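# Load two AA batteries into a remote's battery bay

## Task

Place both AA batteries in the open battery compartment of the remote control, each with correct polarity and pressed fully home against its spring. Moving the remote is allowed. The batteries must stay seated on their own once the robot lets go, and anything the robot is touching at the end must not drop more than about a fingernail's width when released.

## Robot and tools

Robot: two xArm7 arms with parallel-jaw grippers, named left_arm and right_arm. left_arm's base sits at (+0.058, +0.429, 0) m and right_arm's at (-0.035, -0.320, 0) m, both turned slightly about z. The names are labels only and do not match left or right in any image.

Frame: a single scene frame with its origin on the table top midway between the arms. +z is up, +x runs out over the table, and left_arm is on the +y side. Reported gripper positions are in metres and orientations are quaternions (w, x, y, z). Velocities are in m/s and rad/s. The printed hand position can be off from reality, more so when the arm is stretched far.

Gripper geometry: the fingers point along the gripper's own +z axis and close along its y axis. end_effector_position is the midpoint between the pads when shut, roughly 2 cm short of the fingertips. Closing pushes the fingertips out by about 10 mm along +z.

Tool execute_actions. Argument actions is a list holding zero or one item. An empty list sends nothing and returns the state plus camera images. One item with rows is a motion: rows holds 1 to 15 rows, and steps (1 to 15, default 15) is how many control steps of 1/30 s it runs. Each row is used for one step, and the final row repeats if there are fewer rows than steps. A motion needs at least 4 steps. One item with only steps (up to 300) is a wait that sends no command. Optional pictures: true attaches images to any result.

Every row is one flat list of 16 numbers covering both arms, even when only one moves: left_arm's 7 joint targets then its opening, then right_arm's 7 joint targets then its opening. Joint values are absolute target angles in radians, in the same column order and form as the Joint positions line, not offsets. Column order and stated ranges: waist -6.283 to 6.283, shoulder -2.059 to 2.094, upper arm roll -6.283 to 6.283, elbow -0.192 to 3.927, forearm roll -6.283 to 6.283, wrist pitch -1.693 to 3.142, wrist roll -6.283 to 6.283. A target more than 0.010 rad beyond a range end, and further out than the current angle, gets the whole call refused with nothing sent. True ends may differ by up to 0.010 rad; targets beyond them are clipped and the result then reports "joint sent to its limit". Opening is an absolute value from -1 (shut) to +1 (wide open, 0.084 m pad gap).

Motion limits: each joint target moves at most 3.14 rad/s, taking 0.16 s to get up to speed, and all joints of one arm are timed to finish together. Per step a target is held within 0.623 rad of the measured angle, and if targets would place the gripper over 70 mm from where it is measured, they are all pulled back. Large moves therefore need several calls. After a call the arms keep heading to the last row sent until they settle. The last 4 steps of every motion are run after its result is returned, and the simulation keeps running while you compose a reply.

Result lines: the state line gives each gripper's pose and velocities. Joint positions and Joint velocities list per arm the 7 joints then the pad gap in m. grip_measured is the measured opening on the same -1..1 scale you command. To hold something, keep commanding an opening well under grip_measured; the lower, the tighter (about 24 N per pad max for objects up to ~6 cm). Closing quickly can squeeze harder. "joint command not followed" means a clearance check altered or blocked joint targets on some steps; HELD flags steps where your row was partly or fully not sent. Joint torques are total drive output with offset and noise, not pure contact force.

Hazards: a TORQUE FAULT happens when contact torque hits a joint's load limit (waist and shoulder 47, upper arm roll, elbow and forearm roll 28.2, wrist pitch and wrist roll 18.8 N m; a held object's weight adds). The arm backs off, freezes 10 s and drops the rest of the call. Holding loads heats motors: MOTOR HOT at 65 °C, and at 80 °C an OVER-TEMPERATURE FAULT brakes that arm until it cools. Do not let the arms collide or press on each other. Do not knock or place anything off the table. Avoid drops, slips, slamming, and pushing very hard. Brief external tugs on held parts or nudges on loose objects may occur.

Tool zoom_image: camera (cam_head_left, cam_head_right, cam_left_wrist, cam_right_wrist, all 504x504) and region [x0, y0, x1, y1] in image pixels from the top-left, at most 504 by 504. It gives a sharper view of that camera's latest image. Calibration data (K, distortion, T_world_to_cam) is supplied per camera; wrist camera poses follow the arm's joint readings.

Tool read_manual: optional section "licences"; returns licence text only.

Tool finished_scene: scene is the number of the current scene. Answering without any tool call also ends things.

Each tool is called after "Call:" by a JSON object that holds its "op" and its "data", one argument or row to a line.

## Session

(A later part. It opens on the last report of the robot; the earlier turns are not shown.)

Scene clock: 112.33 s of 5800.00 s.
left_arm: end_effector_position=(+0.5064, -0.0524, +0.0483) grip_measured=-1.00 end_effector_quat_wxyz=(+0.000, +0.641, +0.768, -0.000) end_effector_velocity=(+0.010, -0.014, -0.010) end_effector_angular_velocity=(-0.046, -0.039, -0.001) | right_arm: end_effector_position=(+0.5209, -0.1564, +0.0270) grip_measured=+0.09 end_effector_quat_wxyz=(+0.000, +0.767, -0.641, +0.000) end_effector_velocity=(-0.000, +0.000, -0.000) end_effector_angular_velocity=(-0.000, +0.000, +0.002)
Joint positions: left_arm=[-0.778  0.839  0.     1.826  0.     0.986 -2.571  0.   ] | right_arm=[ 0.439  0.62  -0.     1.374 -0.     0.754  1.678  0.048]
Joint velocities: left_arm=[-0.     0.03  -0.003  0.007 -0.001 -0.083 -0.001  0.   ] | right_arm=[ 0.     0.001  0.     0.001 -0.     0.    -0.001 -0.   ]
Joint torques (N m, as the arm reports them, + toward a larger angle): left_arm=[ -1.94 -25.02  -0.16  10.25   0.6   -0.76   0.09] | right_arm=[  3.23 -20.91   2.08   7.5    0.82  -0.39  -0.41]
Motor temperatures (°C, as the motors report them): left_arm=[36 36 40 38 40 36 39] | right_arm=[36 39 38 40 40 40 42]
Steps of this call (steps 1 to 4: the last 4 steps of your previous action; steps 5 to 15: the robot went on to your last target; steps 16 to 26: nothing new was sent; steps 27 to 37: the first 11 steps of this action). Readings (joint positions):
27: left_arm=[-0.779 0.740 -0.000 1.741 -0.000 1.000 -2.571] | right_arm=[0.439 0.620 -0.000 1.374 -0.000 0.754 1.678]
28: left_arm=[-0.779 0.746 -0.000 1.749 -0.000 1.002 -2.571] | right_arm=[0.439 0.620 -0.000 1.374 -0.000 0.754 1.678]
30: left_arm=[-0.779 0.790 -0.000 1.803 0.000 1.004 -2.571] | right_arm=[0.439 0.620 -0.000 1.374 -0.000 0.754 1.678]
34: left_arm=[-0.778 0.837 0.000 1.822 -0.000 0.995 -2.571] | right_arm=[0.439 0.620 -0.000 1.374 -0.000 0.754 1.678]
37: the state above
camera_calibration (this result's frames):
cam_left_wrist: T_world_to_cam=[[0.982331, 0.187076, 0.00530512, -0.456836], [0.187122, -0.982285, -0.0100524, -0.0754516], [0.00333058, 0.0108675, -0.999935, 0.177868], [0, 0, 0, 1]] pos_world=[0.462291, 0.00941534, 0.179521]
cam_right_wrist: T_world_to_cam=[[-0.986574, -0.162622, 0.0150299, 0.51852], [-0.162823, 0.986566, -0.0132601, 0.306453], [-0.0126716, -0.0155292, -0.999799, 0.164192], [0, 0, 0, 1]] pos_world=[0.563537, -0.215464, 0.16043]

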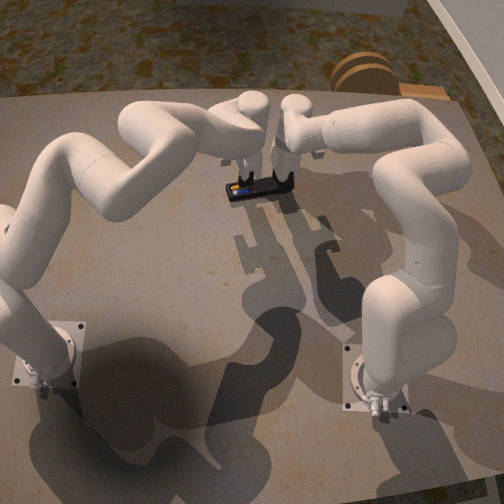

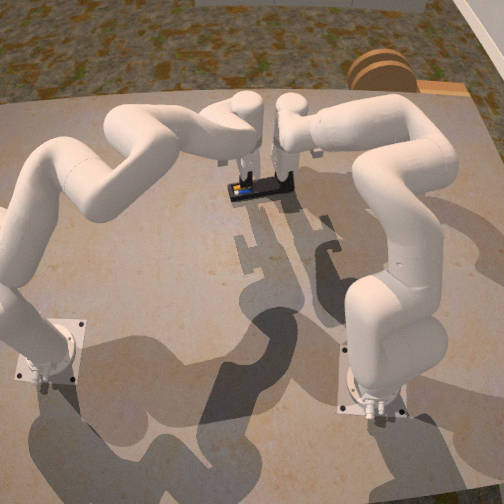

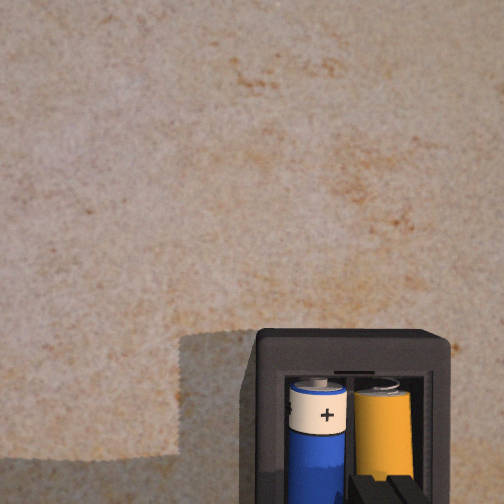

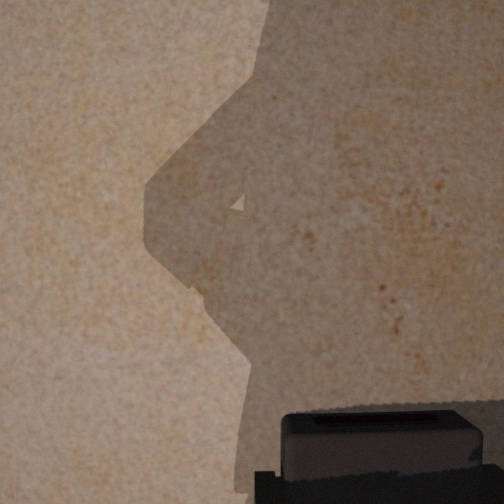

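Call:
{"op": "execute_actions", "data": {
  "actions": [
    {"rows":[[-0.7786,0.8443,0,1.8239,0,0.9796,-2.5706,-1,0.439,0.6196,0,1.3738,0,0.7542,1.678,-0.3],[-0.7786,0.8458,0,1.8235,0,0.9777,-2.5706,-1,0.439,0.6196,0,1.3738,0,0.7542,1.678,-0.3],[-0.7786,0.8473,0,1.8231,0,0.9758,-2.5706,-1,0.439,0.6196,0,1.3738,0,0.7542,1.678,-0.3],[-0.7780,0.8452,0,1.8193,0,0.9742,-2.5700,-1,0.439,0.6196,0,1.3738,0,0.7542,1.678,-0.3],[-0.7774,0.8431,0,1.8155,0,0.9726,-2.5694,-1,0.439,0.6196,0,1.3738,0,0.7542,1.678,-0.3],[-0.7768,0.8410,0,1.8117,0,0.9710,-2.5688,-1,0.439,0.6196,0,1.3738,0,0.7542,1.678,-0.3],[-0.7762,0.8389,0,1.8079,0,0.9694,-2.5682,-1,0.439,0.6196,0,1.3738,0,0.7542,1.678,-0.3],[-0.7756,0.8368,0,1.8041,0,0.9678,-2.5676,-1,0.439,0.6196,0,1.3738,0,0.7542,1.678,-0.3],[-0.7750,0.8347,0,1.8003,0,0.9662,-2.5670,-1,0.439,0.6196,0,1.3738,0,0.7542,1.678,-0.3]],"steps":15}
  ],
  "pictures": true
}}

Call:
{"op": "zoom_image", "data": {
  "camera": "cam_head_left",
  "region": [220, 165, 270, 205]
}}

Scene clock: 113.10 s of 5800.00 s.
left_arm: end_effector_position=(+0.5051, -0.0498, +0.0429) grip_measured=-1.00 end_effector_quat_wxyz=(+0.001, +0.641, +0.767, -0.001) end_effector_velocity=(+0.007, -0.009, +0.040) end_effector_angular_velocity=(-0.036, -0.035, -0.010) | right_arm: end_effector_position=(+0.5209, -0.1562, +0.0270) grip_measured=+0.09 end_effector_quat_wxyz=(+0.000, +0.768, -0.641, +0.000) end_effector_velocity=(+0.000, -0.001, -0.000) end_effector_angular_velocity=(-0.001, -0.000, -0.000)
Joint positions: left_arm=[-0.776  0.835 -0.001  1.802 -0.     0.966 -2.567  0.   ] | right_arm=[ 0.439  0.62  -0.     1.374 -0.     0.754  1.678  0.048]
Joint velocities: left_arm=[-0.001 -0.061 -0.002  0.001  0.004  0.012  0.006  0.   ] | right_arm=[-0.001 -0.    -0.    -0.001 -0.001 -0.    -0.001 -0.   ]
Joint torques (N m, as the arm reports them, + toward a larger angle): left_arm=[ -0.62 -18.09   0.16   6.08   0.46  -0.12   0.12] | right_arm=[  3.95 -20.87   2.69   7.49   0.89  -0.33  -0.46]
Motor temperatures (°C, as the motors report them): left_arm=[36 36 40 38 40 36 39] | right_arm=[36 39 38 40 40 40 42]
Steps of this call (steps 1 to 4: the last 4 steps of your previous action; steps 5 to 12: the robot went on to your last target; steps 13 to 23: the first 11 steps of this action). Readings (joint positions):
13: left_arm=[-0.778 0.841 0.000 1.825 0.000 0.981 -2.571] | right_arm=[0.439 0.620 -0.000 1.374 -0.000 0.754 1.678]
14: left_arm=[-0.778 0.842 0.000 1.825 0.000 0.980 -2.571] | right_arm=[0.439 0.620 -0.000 1.374 -0.000 0.754 1.678]
16: left_arm=[-0.778 0.843 0.001 1.825 0.000 0.977 -2.571] | right_arm=[0.439 0.620 -0.000 1.374 -0.000 0.754 1.678]
20: left_arm=[-0.776 0.838 0.000 1.815 -0.000 0.969 -2.569] | right_arm=[0.439 0.620 -0.000 1.374 -0.000 0.754 1.678]
23: the state above
camera_calibration (this result's frames):
cam_left_wrist: T_world_to_cam=[[0.98262, 0.185566, 0.00471251, -0.456182], [0.185602, -0.982586, -0.00870826, -0.0719522], [0.00301449, 0.00943156, -0.999951, 0.172469], [0, 0, 0, 1]] pos_world=[0.461088, 0.0123262, 0.173984]
cam_right_wrist: T_world_to_cam=[[-0.986504, -0.163038, 0.0150939, 0.518371], [-0.163238, 0.986499, -0.0131308, 0.306423], [-0.0127493, -0.0154175, -0.9998, 0.164253], [0, 0, 0, 1]] pos_world=[0.563489, -0.21524, 0.16042]

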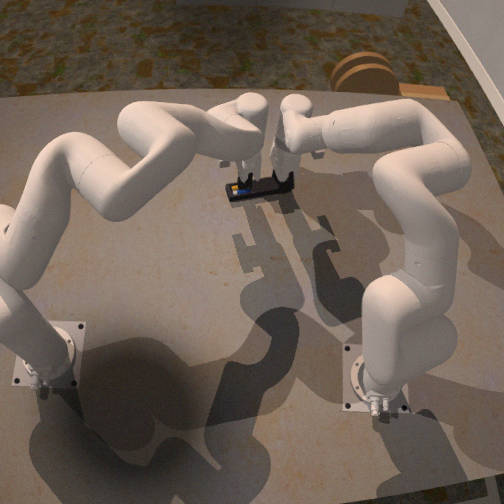

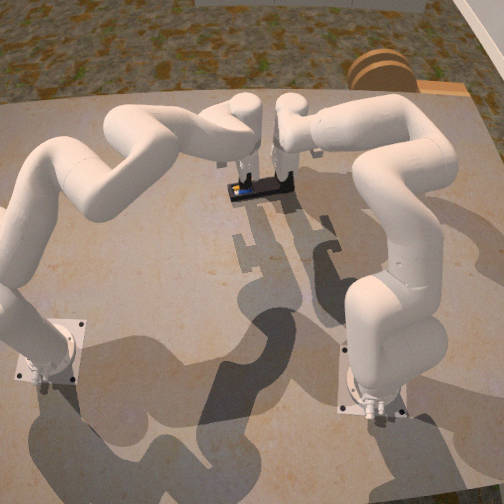

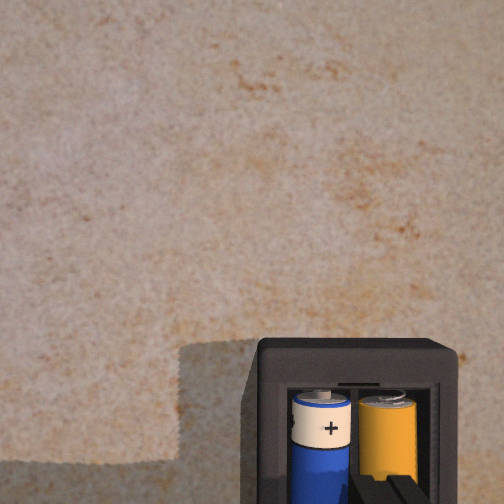

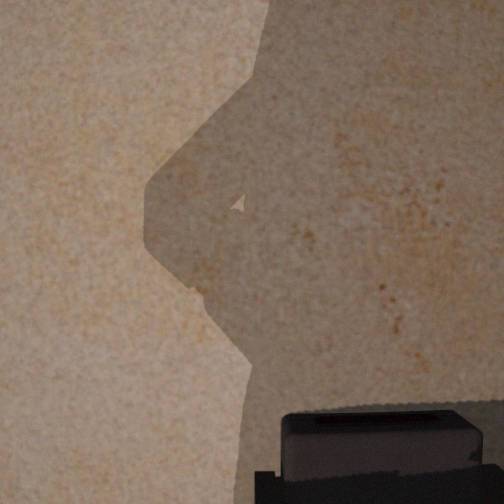

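Region (220, 165, 270, 205) of cam_head_left's 504x504 image, scaled by 10.080, with more detail than that image has; it fills the top 403 rows of this view, and the rest is white.

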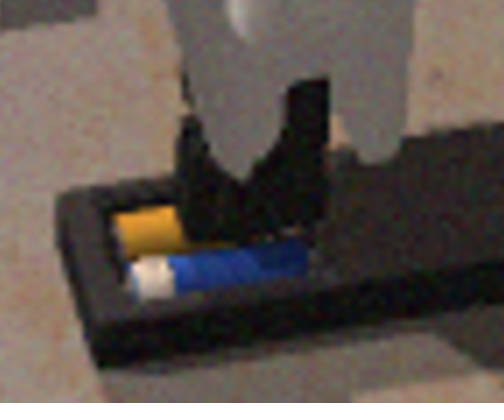

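Call:
{"op": "execute_actions", "data": {
  "actions": [
    {"rows":[[-0.7750,0.8362,0,1.7999,0,0.9643,-2.5670,-1,0.439,0.6196,0,1.3738,0,0.7542,1.678,-0.3],[-0.7750,0.8377,0,1.7995,0,0.9624,-2.5670,-1,0.439,0.6196,0,1.3738,0,0.7542,1.678,-0.3],[-0.7750,0.8392,0,1.7991,0,0.9605,-2.5670,-1,0.439,0.6196,0,1.3738,0,0.7542,1.678,-0.3],[-0.7750,0.8407,0,1.7987,0,0.9586,-2.5670,-1,0.439,0.6196,0,1.3738,0,0.7542,1.678,-0.3]],"steps":12}
  ],
  "pictures": true
}}

Scene clock: 113.50 s of 5800.00 s.
left_arm: end_effector_position=(+0.5060, -0.0497, +0.0421) grip_measured=-1.00 end_effector_quat_wxyz=(+0.002, +0.641, +0.767, -0.001) end_effector_velocity=(+0.001, -0.001, +0.000) end_effector_angular_velocity=(-0.006, -0.009, -0.003) | right_arm: end_effector_position=(+0.5209, -0.1562, +0.0270) grip_measured=+0.09 end_effector_quat_wxyz=(+0.000, +0.768, -0.641, +0.000) end_effector_velocity=(+0.000, -0.000, +0.000) end_effector_angular_velocity=(-0.000, -0.001, +0.000)
Joint positions: left_arm=[-0.775  0.836 -0.001  1.801 -0.     0.961 -2.567  0.   ] | right_arm=[ 0.439  0.62  -0.     1.374 -0.     0.754  1.678  0.048]
Joint velocities: left_arm=[-0.001 -0.002  0.001 -0.005  0.002 -0.014  0.002  0.   ] | right_arm=[-0.    -0.    -0.     0.001 -0.001  0.    -0.    -0.   ]
Joint torques (N m, as the arm reports them, + toward a larger angle): left_arm=[  0.23 -12.31   1.33   4.84   0.81  -0.92   0.06] | right_arm=[  3.88 -21.08   2.67   7.55   1.01  -0.34  -0.39]
Motor temperatures (°C, as the motors report them): left_arm=[36 36 40 38 40 36 39] | right_arm=[36 39 38 40 40 40 42]
Steps of this call (steps 1 to 4: the last 4 steps of your previous action; steps 5 to 12: the first 8 steps of this action). Readings (joint positions):
5: left_arm=[-0.776 0.834 -0.001 1.801 -0.000 0.965 -2.567] | right_arm=[0.439 0.620 -0.000 1.374 -0.000 0.754 1.678]
6: left_arm=[-0.776 0.835 -0.001 1.801 -0.000 0.965 -2.567] | right_arm=[0.439 0.620 -0.000 1.374 -0.000 0.754 1.678]
8: left_arm=[-0.776 0.835 -0.001 1.801 -0.000 0.964 -2.567] | right_arm=[0.439 0.620 -0.000 1.374 -0.000 0.754 1.678]
12: the state above
camera_calibration (this result's frames):
cam_left_wrist: T_world_to_cam=[[0.982483, 0.186231, 0.00668871, -0.457052], [0.186274, -0.982475, -0.00663222, -0.0724499], [0.00533637, 0.00776198, -0.999956, 0.170485], [0, 0, 0, 1]] pos_world=[0.461632, 0.0126136, 0.173054]
cam_right_wrist: T_world_to_cam=[[-0.986516, -0.16297, 0.0150912, 0.51839], [-0.163169, 0.986511, -0.0131022, 0.306385], [-0.0127524, -0.0153879, -0.9998, 0.16426], [0, 0, 0, 1]] pos_world=[0.563488, -0.215243, 0.160419]

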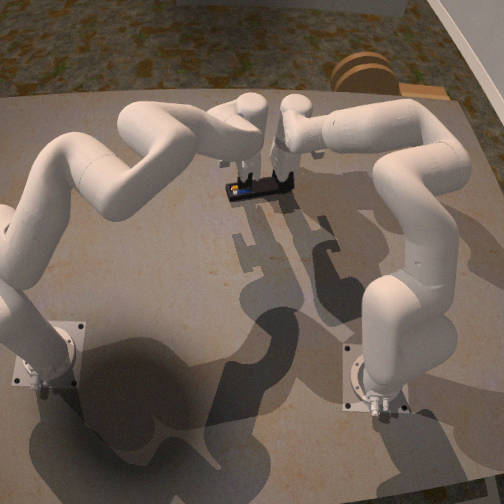

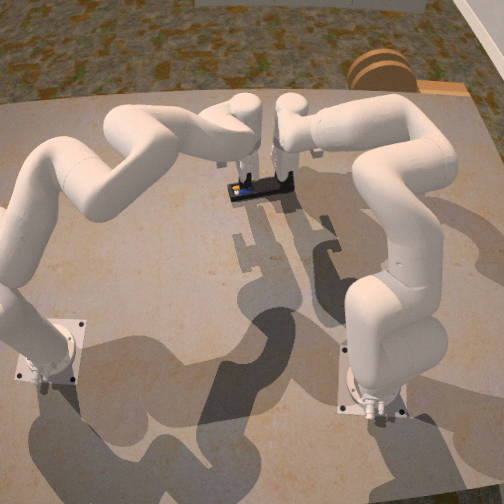

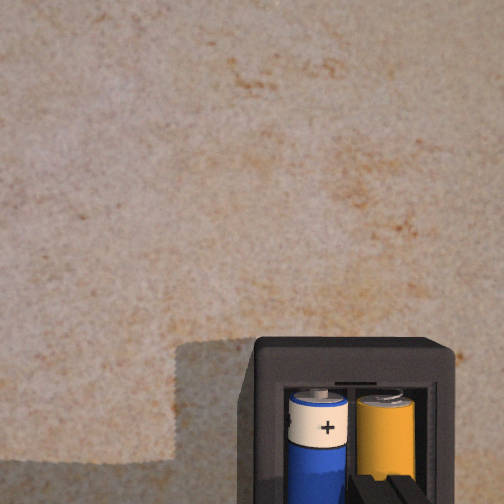

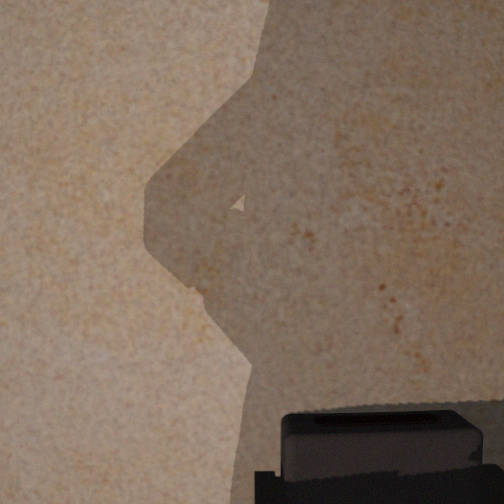

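Call:
{"op": "execute_actions", "data": {
  "actions": [
    {"rows":[[-0.7750,0.8362,0,1.7999,0,0.9643,-2.5670,-1,0.439,0.6196,0,1.3738,0,0.7542,1.678,-0.3],[-0.7750,0.8300,0,1.8015,0,0.9720,-2.5670,-1,0.439,0.6196,0,1.3738,0,0.7542,1.678,-0.3],[-0.7750,0.8200,0,1.8040,0,0.9850,-2.5670,-1,0.439,0.6196,0,1.3738,0,0.7542,1.678,-0.3],[-0.7750,0.8000,0,1.8080,0,1.0080,-2.5670,-1,0.439,0.6196,0,1.3738,0,0.7542,1.678,-0.3],[-0.70,0.55,0,1.62,0,1.07,-2.5,-1,0.439,0.6196,0,1.3738,0,0.7542,1.678,-0.3]],"steps":15}
  ],
  "pictures": true
}}

Call:
{"op": "zoom_image", "data": {
  "camera": "cam_head_left",
  "region": [220, 165, 270, 205]
}}

Scene clock: 114.27 s of 5800.00 s.
left_arm: end_effector_position=(+0.5115, +0.0058, +0.1306) grip_measured=-1.00 end_effector_quat_wxyz=(+0.001, +0.637, +0.771, +0.001) end_effector_velocity=(+0.104, +0.307, +0.381) end_effector_angular_velocity=(-0.090, -0.185, +0.211) | right_arm: end_effector_position=(+0.5209, -0.1562, +0.0270) grip_measured=+0.09 end_effector_quat_wxyz=(+0.000, +0.768, -0.641, -0.000) end_effector_velocity=(-0.001, +0.000, -0.000) end_effector_angular_velocity=(+0.000, +0.001, -0.002)
Joint positions: left_arm=[-0.711  0.59   0.003  1.651  0.     1.058 -2.512  0.   ] | right_arm=[ 0.439  0.62  -0.     1.374 -0.     0.754  1.678  0.048]
Joint velocities: left_arm=[ 0.375 -1.056  0.104 -0.617  0.005  0.242  0.249  0.   ] | right_arm=[ 0.001 -0.    -0.    -0.001  0.001  0.     0.001  0.   ]
Joint torques (N m, as the arm reports them, + toward a larger angle): left_arm=[-13.36 -11.39  -3.96  10.25   0.41  -0.89  -0.32] | right_arm=[  3.79 -20.92   2.81   7.51   0.98  -0.4   -0.36]
Motor temperatures (°C, as the motors report them): left_arm=[36 36 40 38 40 36 39] | right_arm=[36 39 38 40 40 40 42]
Steps of this call (steps 1 to 4: the last 4 steps of your previous action; steps 5 to 12: the robot went on to your last target; steps 13 to 23: the first 11 steps of this action). Readings (joint positions):
13: left_arm=[-0.775 0.835 -0.000 1.799 -0.000 0.959 -2.567] | right_arm=[0.439 0.620 -0.000 1.374 -0.000 0.754 1.678]
14: left_arm=[-0.775 0.834 -0.000 1.799 -0.000 0.960 -2.567] | right_arm=[0.439 0.620 -0.000 1.374 -0.000 0.754 1.678]
16: left_arm=[-0.775 0.830 0.000 1.798 0.000 0.974 -2.567] | right_arm=[0.439 0.620 -0.000 1.374 -0.000 0.754 1.678]
20: left_arm=[-0.755 0.726 -0.003 1.733 0.000 1.028 -2.545] | right_arm=[0.439 0.620 -0.000 1.374 -0.000 0.754 1.678]
23: the state above
camera_calibration (this result's frames):
cam_left_wrist: T_world_to_cam=[[0.980249, 0.197609, 0.00790061, -0.472501], [0.19768, -0.98022, -0.00957424, -0.0238616], [0.00585238, 0.0109469, -0.999923, 0.2582], [0, 0, 0, 1]] pos_world=[0.466375, 0.0671543, 0.261685]
cam_right_wrist: T_world_to_cam=[[-0.98652, -0.162944, 0.0150816, 0.5184], [-0.163143, 0.986516, -0.0130868, 0.306364], [-0.0127459, -0.0153709, -0.999801, 0.16426], [0, 0, 0, 1]] pos_world=[0.563487, -0.215238, 0.160419]

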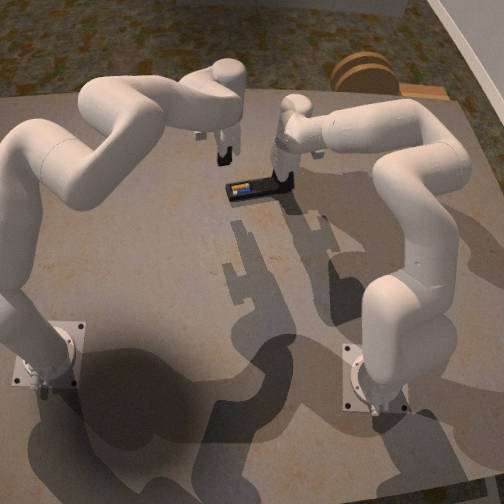

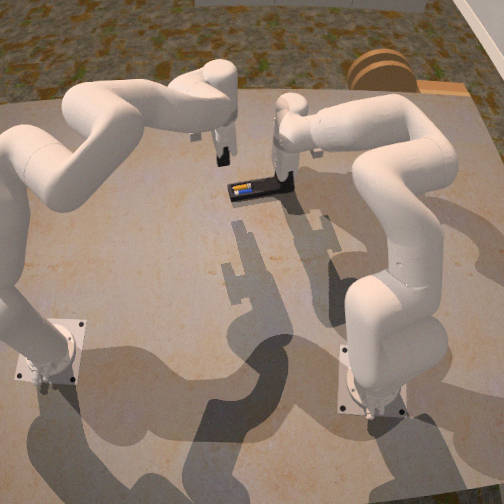

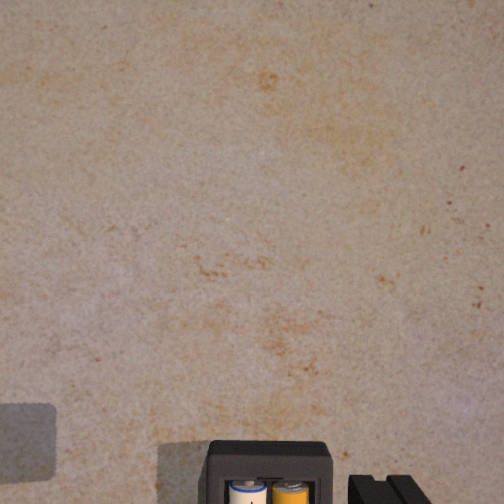

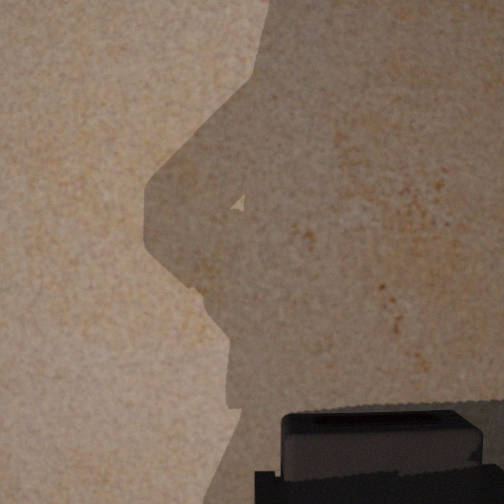

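Region (220, 165, 270, 205) of cam_head_left's 504x504 image, scaled by 10.080, with more detail than that image has; it fills the top 403 rows of this view, and the rest is white.

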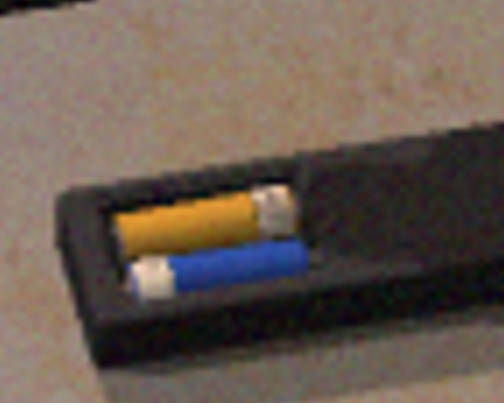

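Call:
{"op": "execute_actions", "data": {
  "actions": [
    {"rows":[[-0.70,0.55,0,1.62,0,1.07,-2.5,-1,0.439,0.6196,0,1.3738,0,0.7542,1.678,0.2],[-0.70,0.55,0,1.62,0,1.07,-2.5,-1,0.439,0.6196,0,1.3738,0,0.7542,1.678,0.6],[-0.70,0.55,0,1.62,0,1.07,-2.5,-1,0.439,0.6196,0,1.3738,0,0.7542,1.678,1],[-0.70,0.55,0,1.62,0,1.07,-2.5,-1,0.439,0.6196,0,1.3738,0,0.7542,1.678,1],[-0.70,0.55,0,1.62,0,1.07,-2.5,-1,0.439,0.6196,0,1.3738,0,0.7542,1.678,1],[-0.70,0.55,0,1.62,0,1.07,-2.5,-1,0.439,0.6196,0,1.3738,0,0.7542,1.678,1],[-0.70,0.55,0,1.62,0,1.07,-2.5,-1,0.439,0.6196,0,1.3738,0,0.7542,1.678,1],[-0.70,0.55,0,1.62,0,1.07,-2.5,-1,0.439,0.48,0,1.39,0,0.91,1.678,1]],"steps":15}
  ]
}}

Call:
{"op": "execute_actions", "data": {
  "actions": [
    {"rows":[[-0.70,0.55,0,1.62,0,1.07,-2.5,-1,0.30,0.35,0,1.30,0,0.95,1.678,1],[-0.70,0.55,0,1.62,0,1.07,-2.5,-1,0.20,0.30,0,1.25,0,0.95,1.678,1],[-0.70,0.55,0,1.62,0,1.07,-2.5,-1,0.20,0.30,0,1.25,0,0.95,1.678,1],[-0.7835,0.6568,0,1.8753,0,1.2185,-2.5755,-1,0.20,0.30,0,1.25,0,0.95,1.678,1]],"steps":15}
  ],
  "pictures": true
}}

Scene clock: 115.23 s of 5800.00 s.
left_arm: end_effector_position=(+0.5086, +0.0154, +0.1414) grip_measured=-1.00 end_effector_quat_wxyz=(-0.000, +0.638, +0.770, +0.000) end_effector_velocity=(+0.000, -0.000, +0.001) end_effector_angular_velocity=(-0.001, -0.002, -0.001) | right_arm: end_effector_position=(+0.5130, -0.1579, +0.0518) grip_measured=+1.00 end_effector_quat_wxyz=(+0.010, +0.768, -0.641, -0.007) end_effector_velocity=(-0.024, -0.011, +0.579) end_effector_angular_velocity=(-0.005, +0.005, -0.005)
Joint positions: left_arm=[-0.7   0.55 -0.    1.62 -0.    1.07 -2.5   0.  ] | right_arm=[0.439 0.565 0.001 1.371 0.    0.831 1.678 0.084]
Joint velocities: left_arm=[ 0.    -0.    -0.     0.001  0.001  0.     0.     0.   ] | right_arm=[-0.002 -1.098 -0.004  0.095 -0.001  1.199  0.001  0.   ]
Joint torques (N m, as the arm reports them, + toward a larger angle): left_arm=[ -1.95 -23.58  -0.01  11.2    0.58  -0.79   0.12] | right_arm=[  0.53 -41.77  -0.6   19.98   0.43  -4.33  -0.38]
Motor temperatures (°C, as the motors report them): left_arm=[36 36 40 38 40 36 39] | right_arm=[36 39 38 40 40 40 42]
Steps of this call (steps 1 to 4: the last 4 steps of your previous action; steps 5 to 18: the robot went on to your last target; steps 19 to 29: the first 11 steps of this action). Readings (joint positions):
19: left_arm=[-0.700 0.551 -0.000 1.620 -0.000 1.070 -2.500] | right_arm=[0.439 0.620 -0.000 1.374 -0.000 0.754 1.678]
20: left_arm=[-0.700 0.550 -0.000 1.620 -0.000 1.070 -2.500] | right_arm=[0.439 0.620 0.001 1.373 0.000 0.755 1.678]
22: left_arm=[-0.700 0.550 -0.000 1.620 -0.000 1.070 -2.500] | right_arm=[0.440 0.623 0.003 1.370 0.000 0.756 1.678]
26: left_arm=[-0.700 0.550 0.000 1.620 0.000 1.070 -2.500] | right_arm=[0.440 0.621 0.002 1.372 0.000 0.756 1.678]
29: the state above

Scene clock: 115.73 s of 5800.00 s.
left_arm: end_effector_position=(+0.4916, -0.0495, +0.1713) grip_measured=-1.00 end_effector_quat_wxyz=(+0.004, +0.645, +0.764, -0.003) end_effector_velocity=(-0.148, -0.196, +0.069) end_effector_angular_velocity=(-0.106, +0.046, -0.246) | right_arm: end_effector_position=(+0.5023, -0.3044, +0.1454) grip_measured=+1.00 end_effector_quat_wxyz=(-0.000, +0.679, -0.734, +0.003) end_effector_velocity=(-0.010, -0.029, +0.017) end_effector_angular_velocity=(+0.010, -0.012, -0.055)
Joint positions: left_arm=[-0.785  0.652 -0.007  1.868 -0.     1.209 -2.571  0.   ] | right_arm=[ 0.195  0.299 -0.013  1.253 -0.     0.949  1.678  0.084]
Joint velocities: left_arm=[-0.238  0.107 -0.149  0.36  -0.014  0.205 -0.106  0.   ] | right_arm=[-0.085 -0.065  0.031 -0.042 -0.     0.01  -0.    -0.   ]
Joint torques (N m, as the arm reports them, + toward a larger angle): left_arm=[ 23.65 -24.33   9.74   7.03   1.2   -0.75   0.44] | right_arm=[ 21.64 -15.63  13.71  10.22   0.84  -1.47  -0.39]
Motor temperatures (°C, as the motors report them): left_arm=[36 36 40 38 40 36 39] | right_arm=[36 39 38 40 40 40 42]
Steps of this call (steps 1 to 4: the last 4 steps of your previous action; steps 5 to 15: the first 11 steps of this action). Readings (joint positions):
5: left_arm=[-0.700 0.550 -0.000 1.620 -0.000 1.070 -2.500] | right_arm=[0.438 0.470 0.000 1.400 0.000 0.906 1.678]
6: left_arm=[-0.700 0.550 -0.000 1.620 -0.000 1.070 -2.500] | right_arm=[0.432 0.468 0.003 1.388 0.000 0.911 1.678]
8: left_arm=[-0.700 0.550 0.000 1.621 0.000 1.071 -2.500] | right_arm=[0.380 0.429 0.014 1.342 0.000 0.925 1.678]
12: left_arm=[-0.739 0.608 0.007 1.754 0.000 1.151 -2.541] | right_arm=[0.244 0.335 -0.005 1.277 -0.000 0.943 1.678]
15: the state above
camera_calibration (this result's frames):
cam_left_wrist: T_world_to_cam=[[0.984477, 0.175445, 0.00490327, -0.445068], [0.175453, -0.984487, -0.0013203, -0.0644775], [0.00459557, 0.0021601, -0.999987, 0.299792], [0, 0, 0, 1]] pos_world=[0.448094, 0.0139599, 0.301885]
cam_right_wrist: T_world_to_cam=[[-0.995668, 0.0924507, 0.00994132, 0.557257], [0.092279, 0.995596, -0.0165247, 0.326046], [-0.0114253, -0.0155357, -0.999814, 0.279455], [0, 0, 0, 1]] pos_world=[0.527948, -0.371788, 0.279251]

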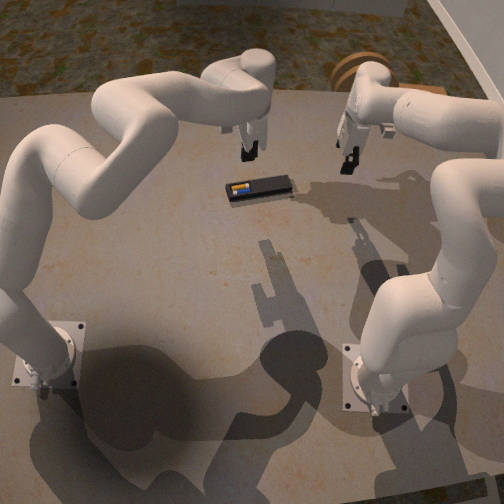

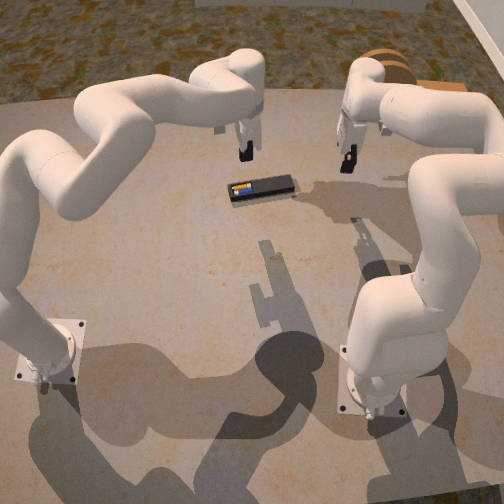

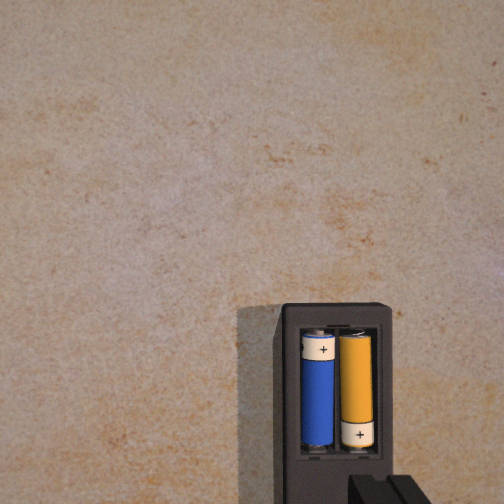

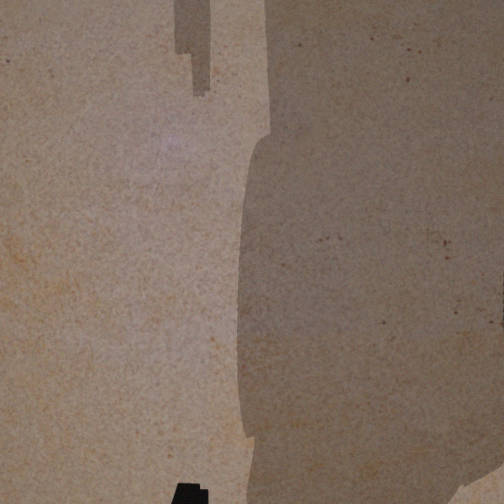

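Call:
{"op": "zoom_image", "data": {
  "camera": "cam_left_wrist",
  "region": [270, 300, 410, 470]
}}

Region (270, 300, 410, 470) of cam_left_wrist's 504x504 image, scaled by 2.965, with more detail than that image has; it fills the left 415 columns of this view, and the rest is white.

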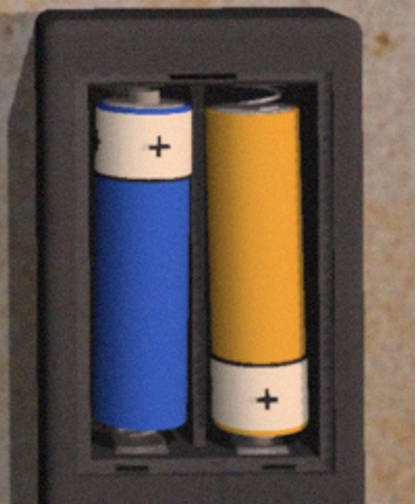

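Call:
{"op": "execute_actions", "data": {
  "actions": [
    {"rows":[[-0.7814,0.7800,0,1.8650,0,1.0850,-2.5734,-1,0.20,0.30,0,1.25,0,0.95,1.678,1],[-0.7814,0.8300,0,1.8575,0,1.0275,-2.5734,-1,0.20,0.30,0,1.25,0,0.95,1.678,1],[-0.7814,0.8430,0,1.8540,0,1.0110,-2.5734,-1,0.20,0.30,0,1.25,0,0.95,1.678,1],[-0.7814,0.8430,0,1.8540,0,1.0110,-2.5734,-1,0.20,0.30,0,1.25,0,0.95,1.678,1],[-0.7814,0.8430,0,1.8540,0,1.0110,-2.5734,-1,0.20,0.30,0,1.25,0,0.95,1.678,1],[-0.7814,0.8430,0,1.8540,0,1.0110,-2.5734,-1,0.20,0.30,0,1.25,0,0.95,1.678,1],[-0.7814,0.8430,0,1.8540,0,1.0110,-2.5734,-1,0.20,0.30,0,1.25,0,0.95,1.678,1],[-0.7814,0.8473,0,1.8527,0,1.0054,-2.5734,-1,0.20,0.30,0,1.25,0,0.95,1.678,1],[-0.7814,0.8503,0,1.8518,0,1.0016,-2.5734,-1,0.20,0.30,0,1.25,0,0.95,1.678,1],[-0.7814,0.8533,0,1.8510,0,0.9978,-2.5734,-1,0.20,0.30,0,1.25,0,0.95,1.678,1],[-0.7814,0.8563,0,1.8501,0,0.9940,-2.5734,-1,0.20,0.30,0,1.25,0,0.95,1.678,1]],"steps":15}
  ],
  "pictures": true
}}

Scene clock: 116.97 s of 5800.00 s.
left_arm: end_effector_position=(+0.5066, -0.0553, +0.0485) grip_measured=-1.00 end_effector_quat_wxyz=(-0.002, +0.641, +0.768, +0.000) end_effector_velocity=(+0.053, -0.060, +0.057) end_effector_angular_velocity=(-0.206, -0.191, -0.007) | right_arm: end_effector_position=(+0.5004, -0.2945, +0.1437) grip_measured=+1.00 end_effector_quat_wxyz=(-0.000, +0.686, -0.728, -0.000) end_effector_velocity=(-0.000, +0.000, +0.000) end_effector_angular_velocity=(-0.000, +0.000, -0.000)
Joint positions: left_arm=[-0.781  0.852  0.     1.851 -0.     1.003 -2.573  0.   ] | right_arm=[0.2   0.3   0.    1.25  0.    0.95  1.678 0.084]
Joint velocities: left_arm=[-0.001 -0.013 -0.003  0.086  0.003 -0.182  0.002  0.   ] | right_arm=[ 0.    -0.     0.     0.    -0.     0.001  0.001 -0.   ]
Joint torques (N m, as the arm reports them, + toward a larger angle): left_arm=[ -1.88 -22.5   -0.08   8.25   0.52  -0.51   0.15] | right_arm=[  0.37 -22.14  -0.51  11.45   0.39  -1.78  -0.35]
Motor temperatures (°C, as the motors report them): left_arm=[36 36 40 38 40 36 39] | right_arm=[36 39 38 40 40 40 42]
Steps of this call (steps 1 to 4: the last 4 steps of your previous action; steps 5 to 26: the robot went on to your last target; steps 27 to 37: the first 11 steps of this action). Readings (joint positions):
27: left_arm=[-0.783 0.657 -0.000 1.875 -0.000 1.218 -2.575] | right_arm=[0.200 0.300 0.000 1.250 0.000 0.950 1.678]
28: left_arm=[-0.783 0.662 -0.000 1.876 0.000 1.208 -2.575] | right_arm=[0.200 0.300 0.000 1.250 0.000 0.950 1.678]
30: left_arm=[-0.783 0.708 -0.000 1.881 0.000 1.145 -2.575] | right_arm=[0.200 0.300 0.000 1.250 0.000 0.950 1.678]
34: left_arm=[-0.781 0.834 0.000 1.849 -0.000 1.031 -2.574] | right_arm=[0.200 0.300 0.000 1.250 0.000 0.950 1.678]
37: the state above
camera_calibration (this result's frames):
cam_left_wrist: T_world_to_cam=[[0.982321, 0.187186, 0.0026183, -0.456378], [0.187205, -0.982216, -0.0143411, -0.0781365], [-0.000112734, 0.0145778, -0.999894, 0.179985], [0, 0, 0, 1]] pos_world=[0.462958, 0.00605711, 0.18004]
cam_right_wrist: T_world_to_cam=[[-0.997054, 0.0752048, 0.0150752, 0.549348], [0.0750103, 0.997097, -0.0130758, 0.325013], [-0.0160148, -0.0119065, -0.999801, 0.281225], [0, 0, 0, 1]] pos_world=[0.527854, -0.362034, 0.277138]

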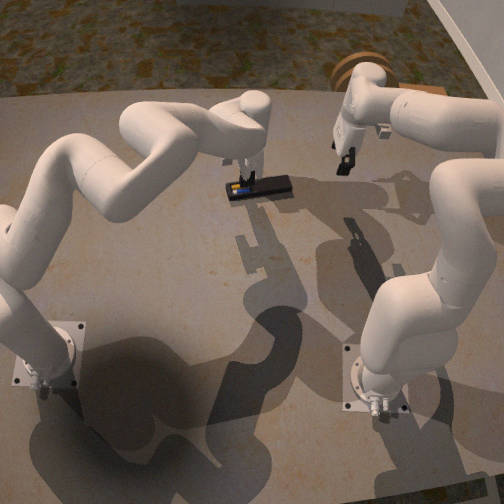

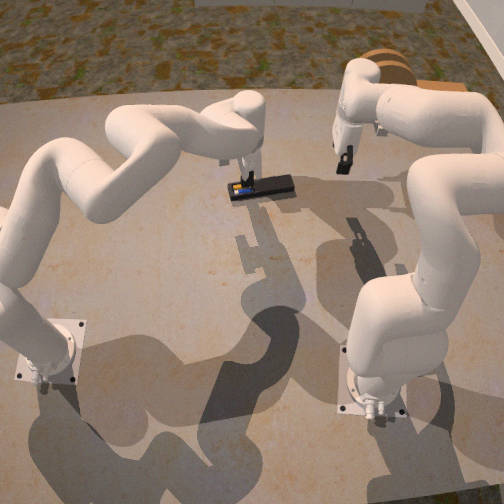

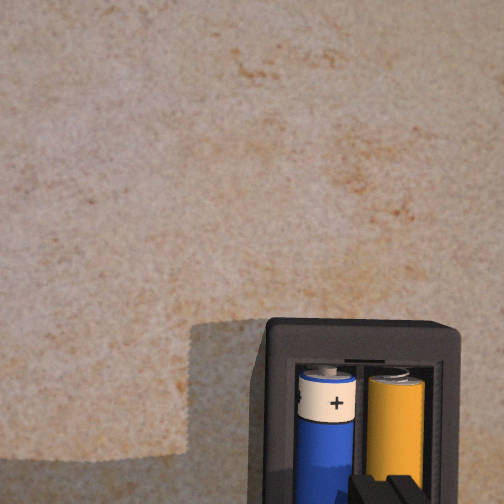

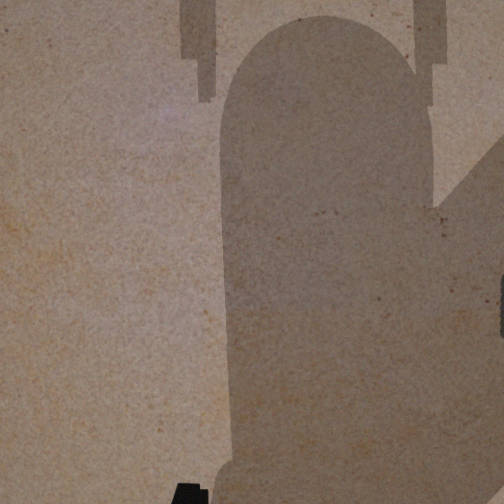

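Call:
{"op": "execute_actions", "data": {
  "actions": [
    {"rows":[[-0.7814,0.8450,0,1.8535,0,1.0085,-2.5734,-1,0.20,0.30,0,1.25,0,0.95,1.678,1],[-0.7814,0.8420,0,1.8543,0,1.0123,-2.5734,-1,0.20,0.30,0,1.25,0,0.95,1.678,1],[-0.7784,0.8425,0,1.8548,0,1.0123,-2.5704,-1,0.20,0.30,0,1.25,0,0.95,1.678,1],[-0.7753,0.8434,0,1.8551,0,1.0117,-2.5673,-1,0.20,0.30,0,1.25,0,0.95,1.678,1],[-0.7753,0.8434,0,1.8551,0,1.0117,-2.5673,-1,0.20,0.30,0,1.25,0,0.95,1.678,1],[-0.7753,0.8434,0,1.8551,0,1.0117,-2.5673,-1,0.20,0.30,0,1.25,0,0.95,1.678,1],[-0.7753,0.8456,0,1.8545,0,1.0088,-2.5673,-1,0.20,0.30,0,1.25,0,0.95,1.678,1],[-0.7753,0.8479,0,1.8538,0,1.0058,-2.5673,-1,0.20,0.30,0,1.25,0,0.95,1.678,1],[-0.7753,0.8501,0,1.8532,0,1.0030,-2.5673,-1,0.20,0.30,0,1.25,0,0.95,1.678,1],[-0.7753,0.8523,0,1.8525,0,1.0001,-2.5673,-1,0.20,0.30,0,1.25,0,0.95,1.678,1]],"steps":15}
  ],
  "pictures": true
}}

Scene clock: 117.83 s of 5800.00 s.
left_arm: end_effector_position=(+0.5106, -0.0531, +0.0502) grip_measured=-1.00 end_effector_quat_wxyz=(-0.000, +0.641, +0.768, +0.000) end_effector_velocity=(-0.023, +0.002, -0.062) end_effector_angular_velocity=(+0.037, +0.049, -0.019) | right_arm: end_effector_position=(+0.5004, -0.2945, +0.1437) grip_measured=+1.00 end_effector_quat_wxyz=(-0.000, +0.686, -0.728, -0.000) end_effector_velocity=(+0.000, -0.001, -0.000) end_effector_angular_velocity=(-0.002, -0.000, -0.001)
Joint positions: left_arm=[-0.775  0.85   0.     1.853  0.     1.003 -2.567  0.   ] | right_arm=[ 0.2    0.3   -0.     1.25  -0.     0.95   1.678  0.084]
Joint velocities: left_arm=[-0.011  0.077 -0.012 -0.038 -0.001 -0.055  0.     0.   ] | right_arm=[-0.001  0.    -0.    -0.    -0.002 -0.     0.001 -0.   ]
Joint torques (N m, as the arm reports them, + toward a larger angle): left_arm=[ -2.12 -27.99  -0.23  11.85   0.7   -0.83   0.14] | right_arm=[  0.26 -22.03  -0.52  11.55   0.34  -1.71  -0.28]
Motor temperatures (°C, as the motors report them): left_arm=[36 36 40 38 40 36 39] | right_arm=[36 39 38 40 40 40 42]
Steps of this call (steps 1 to 4: the last 4 steps of your previous action; steps 5 to 15: the robot went on to your last target; steps 16 to 26: the first 11 steps of this action). Readings (joint positions):
16: left_arm=[-0.781 0.856 -0.000 1.850 0.000 0.995 -2.573] | right_arm=[0.200 0.300 0.000 1.250 0.000 0.950 1.678]
17: left_arm=[-0.781 0.853 0.000 1.850 -0.000 1.001 -2.573] | right_arm=[0.200 0.300 0.000 1.250 -0.000 0.950 1.678]
19: left_arm=[-0.780 0.845 -0.001 1.853 -0.000 1.010 -2.572] | right_arm=[0.200 0.300 -0.000 1.250 -0.000 0.950 1.678]
23: left_arm=[-0.775 0.842 0.001 1.857 0.000 1.010 -2.567] | right_arm=[0.200 0.300 -0.000 1.250 0.000 0.950 1.678]
26: the state above
camera_calibration (this result's frames):
cam_left_wrist: T_world_to_cam=[[0.982226, 0.187643, 0.00478898, -0.460727], [0.187687, -0.982163, -0.0113455, -0.0770848], [0.00257465, 0.0120427, -0.999924, 0.180183], [0, 0, 0, 1]] pos_world=[0.466542, 0.00857259, 0.181502]
cam_right_wrist: T_world_to_cam=[[-0.997054, 0.0752112, 0.0150722, 0.549351], [0.0750167, 0.997097, -0.0130764, 0.325013], [-0.0160119, -0.0119072, -0.999801, 0.281225], [0, 0, 0, 1]] pos_world=[0.527854, -0.362038, 0.277139]

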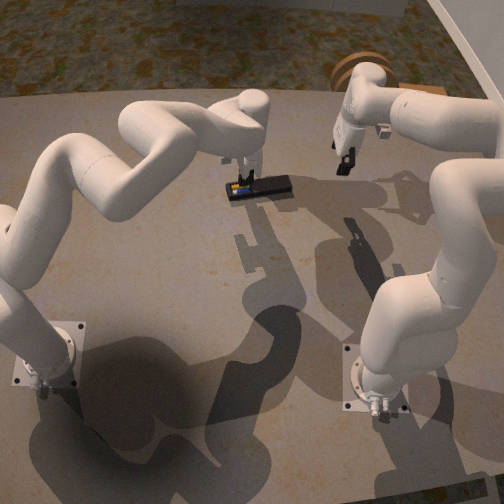

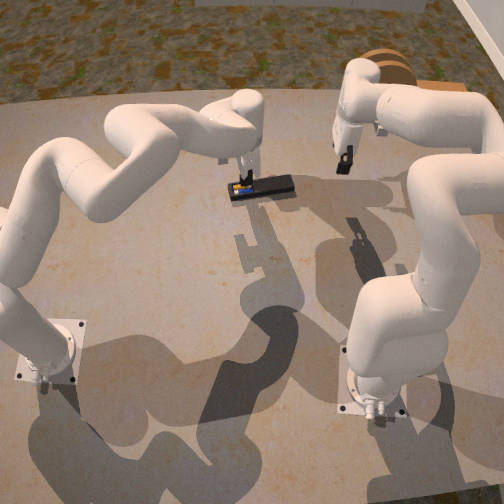

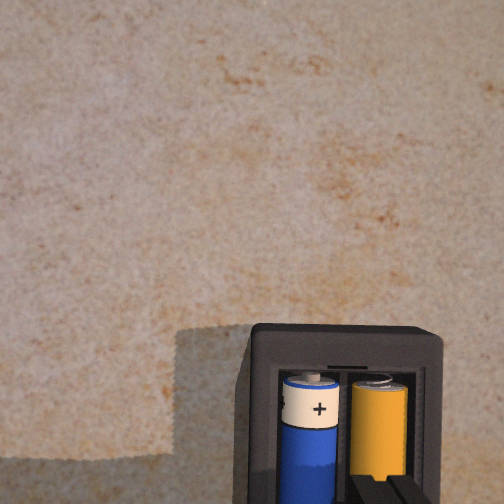

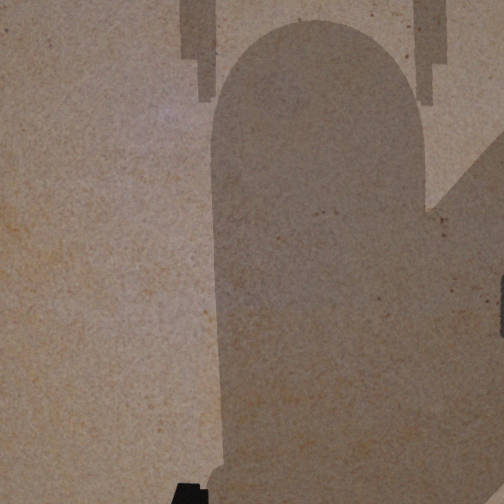

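Call:
{"op": "execute_actions", "data": {
  "actions": [
    {"rows":[[-0.7753,0.8538,0,1.8519,0,0.9981,-2.5673,-1,0.20,0.30,0,1.25,0,0.95,1.678,1],[-0.7753,0.8553,0,1.8513,0,0.9961,-2.5673,-1,0.20,0.30,0,1.25,0,0.95,1.678,1],[-0.7753,0.8568,0,1.8507,0,0.9941,-2.5673,-1,0.20,0.30,0,1.25,0,0.95,1.678,1],[-0.7753,0.8583,0,1.8501,0,0.9921,-2.5673,-1,0.20,0.30,0,1.25,0,0.95,1.678,1],[-0.7753,0.8598,0,1.8495,0,0.9901,-2.5673,-1,0.20,0.30,0,1.25,0,0.95,1.678,1],[-0.7753,0.8613,0,1.8489,0,0.9881,-2.5673,-1,0.20,0.30,0,1.25,0,0.95,1.678,1],[-0.7753,0.8628,0,1.8483,0,0.9861,-2.5673,-1,0.20,0.30,0,1.25,0,0.95,1.678,1],[-0.7753,0.8643,0,1.8477,0,0.9841,-2.5673,-1,0.20,0.30,0,1.25,0,0.95,1.678,1],[-0.7753,0.8658,0,1.8471,0,0.9821,-2.5673,-1,0.20,0.30,0,1.25,0,0.95,1.678,1]],"steps":15}
  ],
  "pictures": true
}}

Scene clock: 118.47 s of 5800.00 s.
left_arm: end_effector_position=(+0.5115, -0.0544, +0.0432) grip_measured=-1.00 end_effector_quat_wxyz=(+0.003, +0.641, +0.768, -0.000) end_effector_velocity=(+0.003, -0.000, -0.007) end_effector_angular_velocity=(-0.005, -0.006, +0.002) | right_arm: end_effector_position=(+0.5004, -0.2945, +0.1437) grip_measured=+1.00 end_effector_quat_wxyz=(-0.000, +0.686, -0.728, -0.000) end_effector_velocity=(-0.000, +0.000, -0.001) end_effector_angular_velocity=(+0.001, +0.001, -0.001)
Joint positions: left_arm=[-0.775  0.862  0.     1.85   0.     0.983 -2.567  0.   ] | right_arm=[0.2   0.3   0.    1.25  0.    0.95  1.678 0.084]
Joint velocities: left_arm=[ 0.002  0.011  0.001 -0.004  0.001 -0.023 -0.     0.   ] | right_arm=[ 0.     0.    -0.    -0.001  0.001 -0.     0.    -0.   ]
Joint torques (N m, as the arm reports them, + toward a larger angle): left_arm=[ -2.6  -21.8   -0.41   8.65   0.4   -0.71  -0.02] | right_arm=[  0.29 -22.08  -0.54  11.56   0.35  -1.77  -0.39]
Motor temperatures (°C, as the motors report them): left_arm=[36 36 40 38 40 36 39] | right_arm=[36 39 38 40 40 40 42]
Steps of this call (steps 1 to 4: the last 4 steps of your previous action; steps 5 to 8: the robot went on to your last target; steps 9 to 19: the first 11 steps of this action). Readings (joint positions):
9: left_arm=[-0.775 0.852 0.000 1.853 0.000 1.000 -2.567] | right_arm=[0.200 0.300 -0.000 1.250 -0.000 0.950 1.678]
10: left_arm=[-0.775 0.852 0.000 1.853 0.000 0.999 -2.567] | right_arm=[0.200 0.300 -0.000 1.250 0.000 0.950 1.678]
12: left_arm=[-0.775 0.855 0.000 1.852 0.000 0.995 -2.567] | right_arm=[0.200 0.300 0.000 1.250 -0.000 0.950 1.678]
16: left_arm=[-0.775 0.860 0.000 1.850 0.000 0.988 -2.567] | right_arm=[0.200 0.300 -0.000 1.250 0.000 0.950 1.678]
19: the state above
camera_calibration (this result's frames):
cam_left_wrist: T_world_to_cam=[[0.982282, 0.187236, 0.00801874, -0.461511], [0.187287, -0.982286, -0.00614491, -0.0786944], [0.00672615, 0.00753784, -0.999949, 0.170839], [0, 0, 0, 1]] pos_world=[0.466923, 0.00782344, 0.174047]
cam_right_wrist: T_world_to_cam=[[-0.997054, 0.0752113, 0.0150721, 0.549351], [0.0750168, 0.997097, -0.0130762, 0.325013], [-0.0160118, -0.011907, -0.999801, 0.281225], [0, 0, 0, 1]] pos_world=[0.527854, -0.362038, 0.277139]

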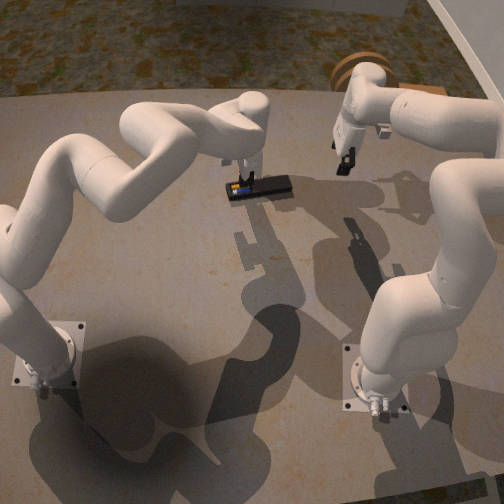

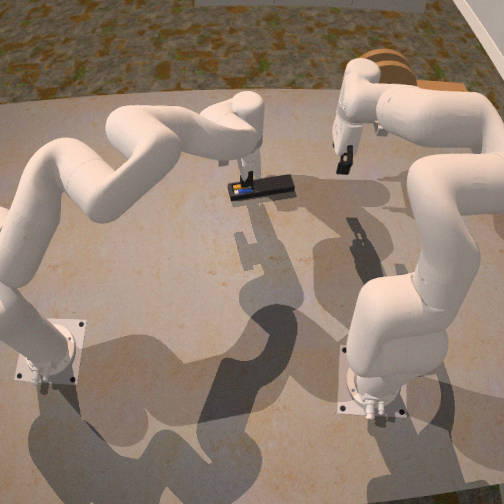

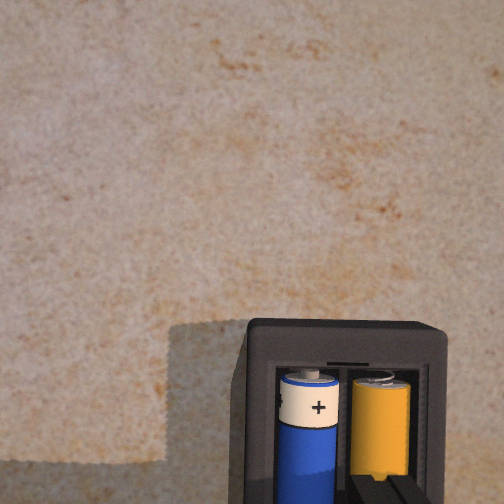

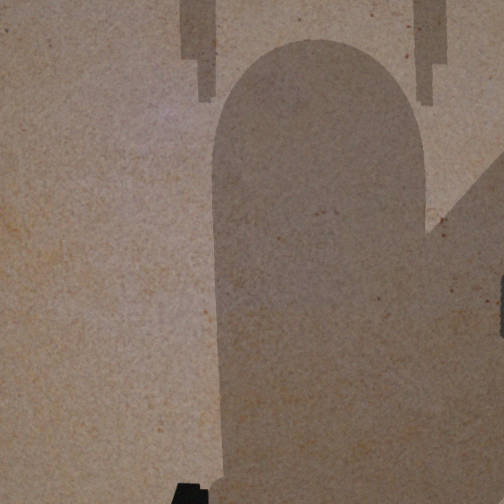

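Call:
{"op": "execute_actions", "data": {
  "actions": [
    {"rows":[[-0.7753,0.8673,0,1.8460,0,0.9801,-2.5673,-1,0.20,0.30,0,1.25,0,0.95,1.678,1],[-0.7753,0.8688,0,1.8448,0,0.9781,-2.5673,-1,0.20,0.30,0,1.25,0,0.95,1.678,1]],"steps":10}
  ]
}}

Scene clock: 118.80 s of 5800.00 s.
left_arm: end_effector_position=(+0.5121, -0.0545, +0.0418) grip_measured=-1.00 end_effector_quat_wxyz=(+0.004, +0.641, +0.768, -0.000) end_effector_velocity=(-0.002, +0.000, -0.002) end_effector_angular_velocity=(+0.002, +0.003, +0.000) | right_arm: end_effector_position=(+0.5004, -0.2945, +0.1437) grip_measured=+1.00 end_effector_quat_wxyz=(-0.000, +0.686, -0.728, -0.000) end_effector_velocity=(+0.000, -0.000, +0.000) end_effector_angular_velocity=(-0.001, -0.001, +0.001)
Joint positions: left_arm=[-0.775  0.864  0.001  1.849  0.     0.977 -2.567  0.   ] | right_arm=[0.2   0.3   0.    1.25  0.    0.95  1.678 0.084]
Joint velocities: left_arm=[-0.001  0.001 -0.001 -0.004 -0.001 -0.001 -0.001  0.   ] | right_arm=[ 0.     0.     0.     0.001 -0.001 -0.    -0.001  0.   ]
Joint torques (N m, as the arm reports them, + toward a larger angle): left_arm=[ -3.47 -14.    -1.13   4.68   0.36  -0.31   0.18] | right_arm=[  0.35 -22.09  -0.58  11.57   0.37  -1.72  -0.35]
Motor temperatures (°C, as the motors report them): left_arm=[36 36 40 38 40 36 39] | right_arm=[36 39 38 40 40 40 42]
Steps of this call (steps 1 to 4: the last 4 steps of your previous action; steps 5 to 10: the first 6 steps of this action). Readings (joint positions):
5: left_arm=[-0.775 0.862 0.000 1.850 0.000 0.982 -2.567] | right_arm=[0.200 0.300 -0.000 1.250 0.000 0.950 1.678]
6: left_arm=[-0.775 0.863 0.000 1.850 0.000 0.981 -2.567] | right_arm=[0.200 0.300 0.000 1.250 -0.000 0.950 1.678]
8: left_arm=[-0.775 0.864 0.001 1.849 0.000 0.978 -2.567] | right_arm=[0.200 0.300 0.000 1.250 -0.000 0.950 1.678]
10: the state above


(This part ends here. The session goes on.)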